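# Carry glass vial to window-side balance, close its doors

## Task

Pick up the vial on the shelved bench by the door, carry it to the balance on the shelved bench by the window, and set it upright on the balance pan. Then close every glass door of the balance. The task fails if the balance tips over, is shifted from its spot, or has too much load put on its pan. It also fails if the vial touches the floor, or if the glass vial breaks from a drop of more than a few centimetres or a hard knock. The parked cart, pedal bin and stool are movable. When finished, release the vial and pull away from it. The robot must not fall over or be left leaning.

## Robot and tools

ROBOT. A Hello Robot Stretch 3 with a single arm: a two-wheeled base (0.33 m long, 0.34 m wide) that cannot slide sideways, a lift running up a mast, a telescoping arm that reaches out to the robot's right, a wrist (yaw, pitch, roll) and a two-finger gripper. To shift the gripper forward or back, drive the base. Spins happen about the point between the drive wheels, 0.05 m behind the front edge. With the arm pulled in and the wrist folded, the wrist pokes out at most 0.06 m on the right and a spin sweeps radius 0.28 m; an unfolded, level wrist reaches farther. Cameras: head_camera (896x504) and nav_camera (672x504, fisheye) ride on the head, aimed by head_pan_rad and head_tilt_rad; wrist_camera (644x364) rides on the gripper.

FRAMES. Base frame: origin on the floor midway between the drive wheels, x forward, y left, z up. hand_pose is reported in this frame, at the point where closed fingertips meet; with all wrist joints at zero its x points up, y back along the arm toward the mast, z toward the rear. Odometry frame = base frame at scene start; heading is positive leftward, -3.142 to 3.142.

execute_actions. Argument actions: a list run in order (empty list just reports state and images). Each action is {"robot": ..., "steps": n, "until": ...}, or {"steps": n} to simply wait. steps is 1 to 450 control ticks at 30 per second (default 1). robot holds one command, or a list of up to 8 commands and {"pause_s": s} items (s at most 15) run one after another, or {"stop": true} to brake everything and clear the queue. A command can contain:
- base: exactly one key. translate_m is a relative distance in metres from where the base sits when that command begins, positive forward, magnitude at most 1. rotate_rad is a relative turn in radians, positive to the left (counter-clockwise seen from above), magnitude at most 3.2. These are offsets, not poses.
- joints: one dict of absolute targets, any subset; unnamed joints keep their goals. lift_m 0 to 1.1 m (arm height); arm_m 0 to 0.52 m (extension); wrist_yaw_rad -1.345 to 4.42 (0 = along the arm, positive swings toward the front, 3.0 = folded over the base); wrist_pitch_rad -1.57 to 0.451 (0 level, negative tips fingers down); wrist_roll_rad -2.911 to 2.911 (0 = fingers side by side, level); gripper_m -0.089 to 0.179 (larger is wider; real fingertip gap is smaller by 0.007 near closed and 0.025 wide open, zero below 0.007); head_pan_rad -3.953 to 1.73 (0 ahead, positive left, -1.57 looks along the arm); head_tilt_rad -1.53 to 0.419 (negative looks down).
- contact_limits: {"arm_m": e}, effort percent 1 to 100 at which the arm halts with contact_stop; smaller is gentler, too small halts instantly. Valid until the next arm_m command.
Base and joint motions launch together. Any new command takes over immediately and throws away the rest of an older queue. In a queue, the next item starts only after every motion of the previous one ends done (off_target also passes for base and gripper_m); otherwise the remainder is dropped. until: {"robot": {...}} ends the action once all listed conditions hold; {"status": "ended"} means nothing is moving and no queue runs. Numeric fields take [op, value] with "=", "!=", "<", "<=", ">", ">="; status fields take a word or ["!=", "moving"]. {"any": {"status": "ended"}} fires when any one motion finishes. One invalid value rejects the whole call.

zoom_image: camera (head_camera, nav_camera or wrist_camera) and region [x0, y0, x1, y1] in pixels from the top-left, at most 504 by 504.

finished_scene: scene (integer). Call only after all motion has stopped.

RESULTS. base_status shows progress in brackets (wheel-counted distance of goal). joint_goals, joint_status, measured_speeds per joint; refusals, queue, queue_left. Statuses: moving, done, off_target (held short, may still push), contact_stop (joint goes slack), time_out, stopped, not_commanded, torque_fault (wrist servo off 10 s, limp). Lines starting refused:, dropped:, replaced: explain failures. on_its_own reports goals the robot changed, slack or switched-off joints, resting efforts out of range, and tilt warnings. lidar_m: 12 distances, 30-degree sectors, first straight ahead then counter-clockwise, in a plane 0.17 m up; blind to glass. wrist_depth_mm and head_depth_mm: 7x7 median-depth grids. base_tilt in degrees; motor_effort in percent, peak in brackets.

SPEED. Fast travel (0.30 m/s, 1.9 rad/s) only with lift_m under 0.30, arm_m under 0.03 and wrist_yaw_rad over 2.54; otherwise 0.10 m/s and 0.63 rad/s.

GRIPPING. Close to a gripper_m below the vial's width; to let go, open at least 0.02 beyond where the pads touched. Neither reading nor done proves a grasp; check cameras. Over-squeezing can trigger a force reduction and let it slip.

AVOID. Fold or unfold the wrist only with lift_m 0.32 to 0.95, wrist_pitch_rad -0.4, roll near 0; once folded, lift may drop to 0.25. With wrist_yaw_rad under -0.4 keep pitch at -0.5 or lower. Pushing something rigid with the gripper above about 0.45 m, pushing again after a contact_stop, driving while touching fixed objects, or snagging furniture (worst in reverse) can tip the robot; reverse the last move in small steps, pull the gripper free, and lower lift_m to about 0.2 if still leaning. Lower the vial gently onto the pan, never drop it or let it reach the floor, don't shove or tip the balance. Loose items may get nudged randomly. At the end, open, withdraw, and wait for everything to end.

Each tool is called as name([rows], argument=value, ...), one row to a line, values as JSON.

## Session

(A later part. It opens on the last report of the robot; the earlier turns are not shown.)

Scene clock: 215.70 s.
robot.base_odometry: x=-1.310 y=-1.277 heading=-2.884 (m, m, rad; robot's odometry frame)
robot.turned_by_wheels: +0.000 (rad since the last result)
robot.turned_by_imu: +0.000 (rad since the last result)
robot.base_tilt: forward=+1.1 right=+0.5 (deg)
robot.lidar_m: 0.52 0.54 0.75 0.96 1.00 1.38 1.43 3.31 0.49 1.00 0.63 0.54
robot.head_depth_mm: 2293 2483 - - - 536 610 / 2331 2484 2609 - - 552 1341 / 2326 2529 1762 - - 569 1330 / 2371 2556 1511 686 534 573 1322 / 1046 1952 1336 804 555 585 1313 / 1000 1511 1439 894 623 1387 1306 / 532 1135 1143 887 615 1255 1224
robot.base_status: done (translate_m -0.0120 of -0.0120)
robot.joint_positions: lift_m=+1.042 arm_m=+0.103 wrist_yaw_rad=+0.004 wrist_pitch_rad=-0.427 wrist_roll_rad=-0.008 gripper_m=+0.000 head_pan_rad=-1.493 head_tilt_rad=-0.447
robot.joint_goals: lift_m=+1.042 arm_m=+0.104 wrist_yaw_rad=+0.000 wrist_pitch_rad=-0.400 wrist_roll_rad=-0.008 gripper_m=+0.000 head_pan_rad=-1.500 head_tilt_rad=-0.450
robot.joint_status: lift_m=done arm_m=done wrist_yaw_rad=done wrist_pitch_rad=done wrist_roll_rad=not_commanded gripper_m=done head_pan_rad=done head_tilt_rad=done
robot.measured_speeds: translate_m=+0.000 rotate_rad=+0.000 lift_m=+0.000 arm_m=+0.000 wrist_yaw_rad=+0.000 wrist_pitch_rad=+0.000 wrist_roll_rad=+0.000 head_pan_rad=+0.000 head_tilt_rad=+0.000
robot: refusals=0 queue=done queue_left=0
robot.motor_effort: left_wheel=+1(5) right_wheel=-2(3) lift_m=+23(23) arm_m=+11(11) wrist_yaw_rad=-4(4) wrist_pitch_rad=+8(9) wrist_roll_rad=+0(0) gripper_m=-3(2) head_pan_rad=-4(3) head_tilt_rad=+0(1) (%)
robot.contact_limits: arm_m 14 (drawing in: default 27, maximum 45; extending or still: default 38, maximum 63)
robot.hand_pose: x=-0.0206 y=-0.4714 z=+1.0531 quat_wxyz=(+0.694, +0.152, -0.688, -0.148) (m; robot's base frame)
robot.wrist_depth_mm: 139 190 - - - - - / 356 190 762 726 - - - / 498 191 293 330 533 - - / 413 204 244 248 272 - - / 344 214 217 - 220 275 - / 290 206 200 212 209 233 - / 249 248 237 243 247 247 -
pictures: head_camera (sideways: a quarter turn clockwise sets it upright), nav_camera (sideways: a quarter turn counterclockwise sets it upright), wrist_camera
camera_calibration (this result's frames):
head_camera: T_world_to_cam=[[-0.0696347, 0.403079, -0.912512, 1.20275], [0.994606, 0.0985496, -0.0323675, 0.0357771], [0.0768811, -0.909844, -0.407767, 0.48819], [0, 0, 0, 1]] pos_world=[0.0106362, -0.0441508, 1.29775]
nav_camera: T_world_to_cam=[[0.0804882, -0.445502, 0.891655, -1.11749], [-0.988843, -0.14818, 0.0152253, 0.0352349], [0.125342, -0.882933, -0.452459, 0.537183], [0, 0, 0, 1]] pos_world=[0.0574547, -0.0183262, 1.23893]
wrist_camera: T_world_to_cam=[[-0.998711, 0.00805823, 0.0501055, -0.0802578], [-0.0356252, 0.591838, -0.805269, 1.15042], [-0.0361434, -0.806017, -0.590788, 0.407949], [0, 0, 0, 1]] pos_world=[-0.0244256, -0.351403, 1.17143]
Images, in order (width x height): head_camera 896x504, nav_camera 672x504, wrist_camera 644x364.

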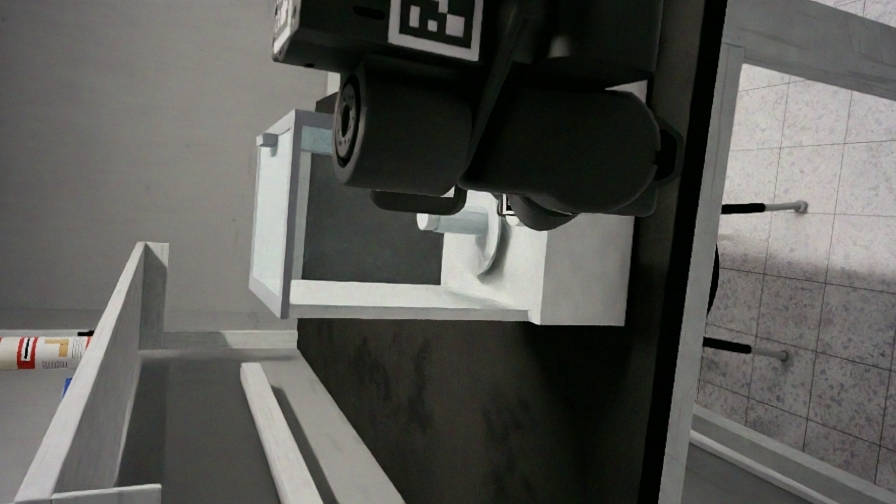

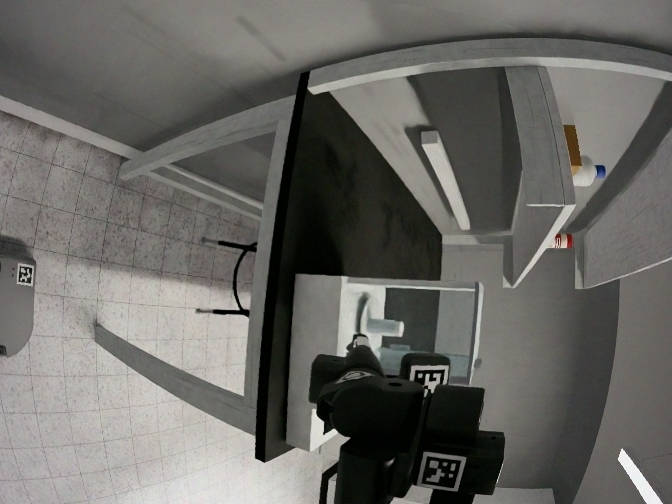

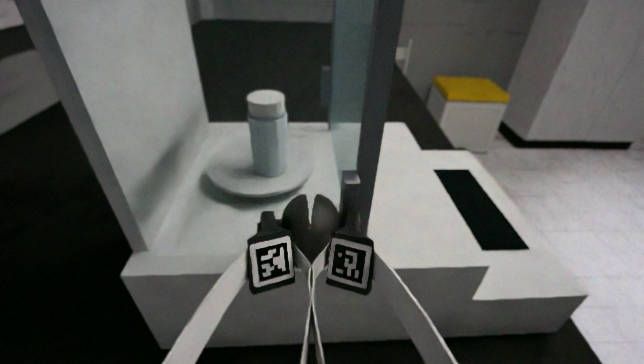

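execute_actions([
  {"robot": {"base": {"translate_m": -0.003}}, "steps": 60, "until": {"robot": {"status": "ended"}}},
  {"robot": {"joints": {"arm_m": 0.0}}, "steps": 150, "until": {"robot": {"status": "ended"}}},
])

Scene clock: 221.27 s.
robot.base_odometry: x=-1.307 y=-1.276 heading=-2.884 (m, m, rad; robot's odometry frame)
robot.turned_by_wheels: +0.000 (rad since the last result)
robot.turned_by_imu: +0.000 (rad since the last result)
robot.base_tilt: forward=+1.0 right=+0.7 (deg)
robot.lidar_m: 0.52 0.54 0.75 0.96 1.00 1.38 1.42 3.32 0.49 1.00 0.64 0.54
robot.head_depth_mm: 2297 2466 2620 2823 - - - / 2316 2501 1596 1068 - - - / 2350 2538 1543 1006 - - - / 2355 2550 1528 684 533 576 1326 / 1653 1950 1332 760 547 585 1308 / 999 1511 1449 897 624 1451 1308 / 533 1143 1144 883 616 1256 1230
robot.base_status: done (translate_m -0.0030 of -0.0030)
robot.joint_positions: lift_m=+1.042 arm_m=+0.000 wrist_yaw_rad=+0.002 wrist_pitch_rad=-0.420 wrist_roll_rad=-0.008 gripper_m=+0.000 head_pan_rad=-1.493 head_tilt_rad=-0.447
robot.joint_goals: lift_m=+1.042 arm_m=+0.000 wrist_yaw_rad=+0.000 wrist_pitch_rad=-0.400 wrist_roll_rad=-0.008 gripper_m=+0.000 head_pan_rad=-1.500 head_tilt_rad=-0.450
robot.joint_status: lift_m=done arm_m=done wrist_yaw_rad=done wrist_pitch_rad=done wrist_roll_rad=not_commanded gripper_m=done head_pan_rad=done head_tilt_rad=done
robot.measured_speeds: translate_m=+0.000 rotate_rad=+0.000 lift_m=+0.000 arm_m=+0.000 wrist_yaw_rad=+0.000 wrist_pitch_rad=+0.000 wrist_roll_rad=+0.000 head_pan_rad=+0.000 head_tilt_rad=+0.000
robot: refusals=0 queue=done queue_left=0
robot.motor_effort: left_wheel=+1(4) right_wheel=+0(5) lift_m=+23(22) arm_m=-5(9) wrist_yaw_rad=-1(6) wrist_pitch_rad=+6(9) wrist_roll_rad=+0(0) gripper_m=-2(3) head_pan_rad=-4(4) head_tilt_rad=+0(1) (%)
robot.hand_pose: x=-0.0211 y=-0.3695 z=+1.0545 quat_wxyz=(+0.695, +0.149, -0.688, -0.147) (m; robot's base frame)
robot.wrist_depth_mm: 628 714 - - - - - / 640 709 377 434 - - - / 537 530 326 334 417 - - / 421 420 281 284 297 - - / 346 344 306 - 323 354 - / 303 304 310 309 313 316 - / 644 924 - - - - -
pictures: head_camera (sideways: a quarter turn clockwise sets it upright), nav_camera (sideways: a quarter turn counterclockwise sets it upright), wrist_camera
camera_calibration (this result's frames):
head_camera: T_world_to_cam=[[-0.0696342, 0.403079, -0.912512, 1.20275], [0.994606, 0.0985485, -0.0323675, 0.0357771], [0.07688, -0.909844, -0.407767, 0.488191], [0, 0, 0, 1]] pos_world=[0.0106362, -0.0441508, 1.29775]
nav_camera: T_world_to_cam=[[0.0804877, -0.445502, 0.891655, -1.11749], [-0.988843, -0.148179, 0.0152253, 0.0352349], [0.125341, -0.882933, -0.452459, 0.537183], [0, 0, 0, 1]] pos_world=[0.0574546, -0.0183263, 1.23893]
wrist_camera: T_world_to_cam=[[-0.998694, 0.0103868, 0.0500295, -0.0806573], [-0.0344269, 0.586735, -0.809047, 1.09334], [-0.0377575, -0.809712, -0.585611, 0.484102], [0, 0, 0, 1]] pos_world=[-0.0246331, -0.24868, 1.17209]
Images, in order (width x height): head_camera 896x504, nav_camera 672x504, wrist_camera 644x364.

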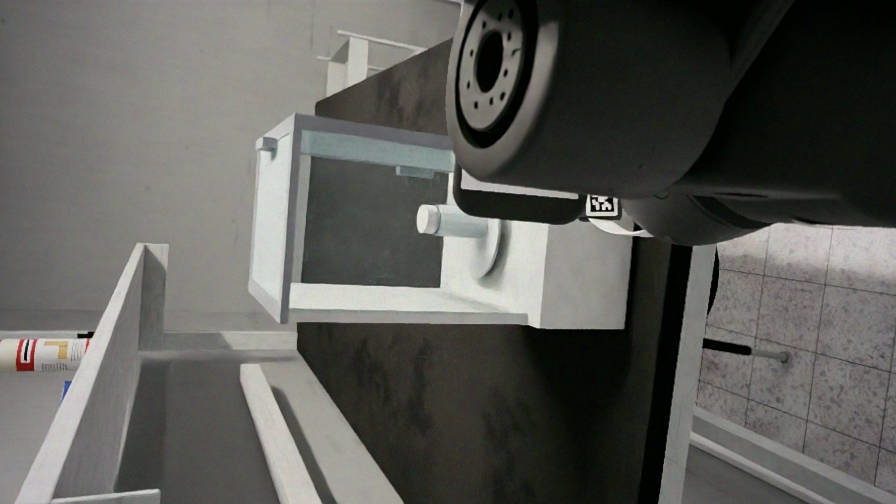

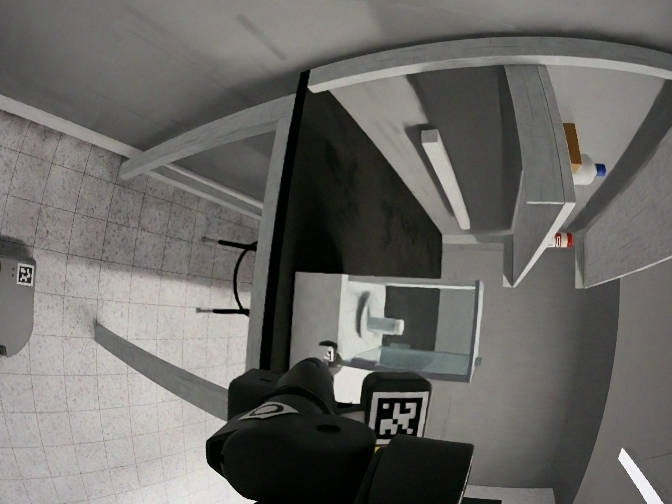

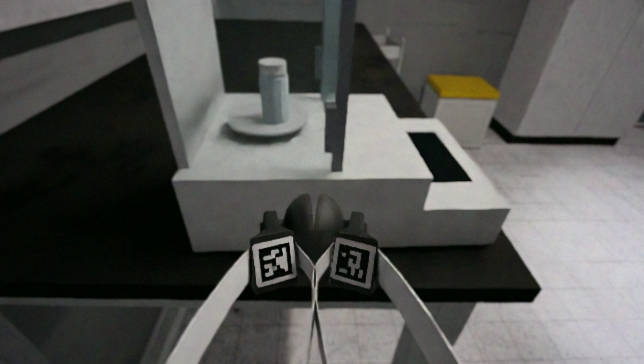

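zoom_image(camera="head_camera", region=[230, 100, 480, 340])

zoom_image(camera="wrist_camera", region=[160, 0, 420, 195])

Region (230, 100, 480, 340) of head_camera's 896x504 image, scaled by 2.016, with more detail than that image has; it fills the top 484 rows of this view, and the rest is white.

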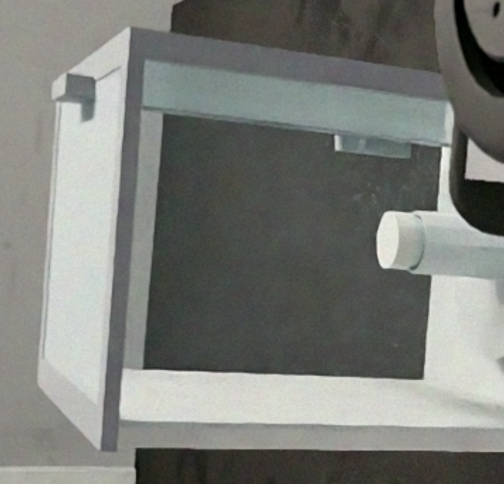

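Region (160, 0, 420, 195) of wrist_camera's 644x364 image, scaled by 1.938; it fills the top 378 rows of this view, and the rest is white.

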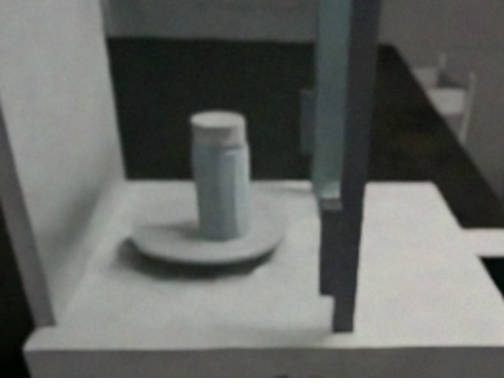

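execute_actions([
  {"robot": {"joints": {"wrist_yaw_rad": 1.0}}, "steps": 120, "until": {"robot": {"status": "ended"}}},
])

Scene clock: 225.80 s.
robot.base_odometry: x=-1.307 y=-1.276 heading=-2.884 (m, m, rad; robot's odometry frame)
robot.turned_by_wheels: +0.000 (rad since the last result)
robot.turned_by_imu: +0.000 (rad since the last result)
robot.base_tilt: forward=+0.9 right=+0.6 (deg)
robot.lidar_m: 0.52 0.54 0.75 0.96 1.00 1.37 1.43 3.32 0.49 1.00 0.63 0.54
robot.head_depth_mm: 2316 2471 2646 2821 - - - / 2325 2489 1616 1066 - - - / 2333 2520 1547 699 526 - - / 2353 2551 1527 686 533 523 - / 1655 1943 1336 743 - - - / 1001 1500 1434 925 - - 1239 / 533 1133 1148 882 - 1242 1205
robot.base_status: done (translate_m -0.0030 of -0.0030)
robot.joint_positions: lift_m=+1.042 arm_m=+0.000 wrist_yaw_rad=+0.997 wrist_pitch_rad=-0.420 wrist_roll_rad=-0.008 gripper_m=+0.000 head_pan_rad=-1.493 head_tilt_rad=-0.447
robot.joint_goals: lift_m=+1.042 arm_m=+0.000 wrist_yaw_rad=+1.000 wrist_pitch_rad=-0.400 wrist_roll_rad=-0.008 gripper_m=+0.000 head_pan_rad=-1.500 head_tilt_rad=-0.450
robot.joint_status: lift_m=done arm_m=done wrist_yaw_rad=done wrist_pitch_rad=done wrist_roll_rad=not_commanded gripper_m=done head_pan_rad=done head_tilt_rad=done
robot.measured_speeds: translate_m=+0.000 rotate_rad=+0.000 lift_m=+0.000 arm_m=+0.000 wrist_yaw_rad=+0.000 wrist_pitch_rad=+0.000 wrist_roll_rad=+0.000 head_pan_rad=+0.000 head_tilt_rad=+0.000
robot: refusals=0 queue=done queue_left=0
robot.motor_effort: left_wheel=+0(0) right_wheel=+0(0) lift_m=+23(23) arm_m=-5(5) wrist_yaw_rad=+2(3) wrist_pitch_rad=+6(6) wrist_roll_rad=+0(1) gripper_m=-2(1) head_pan_rad=-4(4) head_tilt_rad=-1(0) (%)
robot.hand_pose: x=+0.1668 y=-0.2671 z=+1.0545 quat_wxyz=(+0.680, +0.459, -0.534, +0.203) (m; robot's base frame)
robot.wrist_depth_mm: 325 362 425 499 603 739 - / 345 392 465 537 693 790 891 / 370 421 497 535 578 590 594 / 394 453 552 521 443 450 435 / 428 496 598 - 381 365 242 / 460 535 641 868 - 303 246 / 499 595 812 - - 323 253
pictures: head_camera (sideways: a quarter turn clockwise sets it upright), nav_camera (sideways: a quarter turn counterclockwise sets it upright), wrist_camera
camera_calibration (this result's frames):
head_camera: T_world_to_cam=[[-0.0696341, 0.403079, -0.912512, 1.20275], [0.994606, 0.0985483, -0.0323675, 0.0357771], [0.0768799, -0.909844, -0.407767, 0.48819], [0, 0, 0, 1]] pos_world=[0.0106362, -0.0441508, 1.29775]
nav_camera: T_world_to_cam=[[0.0804876, -0.445502, 0.891655, -1.11749], [-0.988843, -0.148179, 0.0152253, 0.0352349], [0.125341, -0.882933, -0.452459, 0.537183], [0, 0, 0, 1]] pos_world=[0.0574546, -0.0183263, 1.23893]
wrist_camera: T_world_to_cam=[[-0.552444, -0.832048, 0.0500299, -0.193557], [-0.510893, 0.290564, -0.80905, 1.0401], [0.658631, -0.472514, -0.585607, 0.548014], [0, 0, 0, 1]] pos_world=[0.0635098, -0.204319, 1.1721]
Images, in order (width x height): head_camera 896x504, nav_camera 672x504, wrist_camera 644x364.

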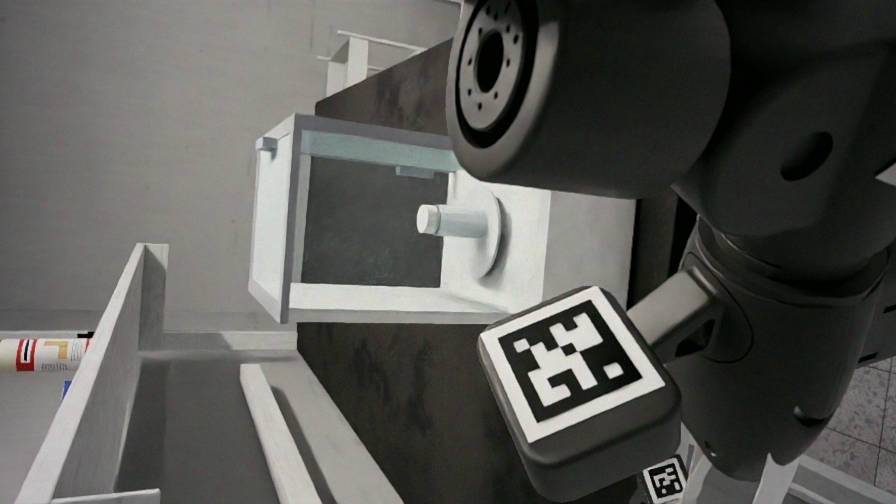

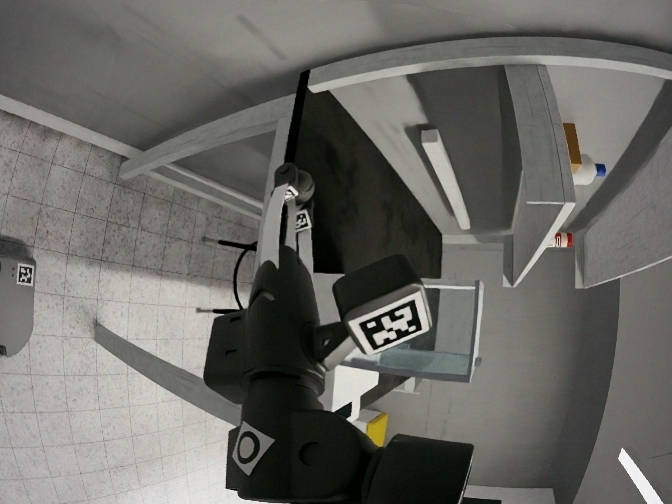

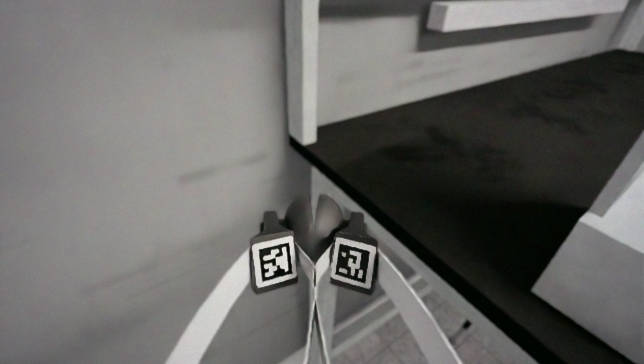

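finished_scene(scene=2)

The scene is finished: the task was done.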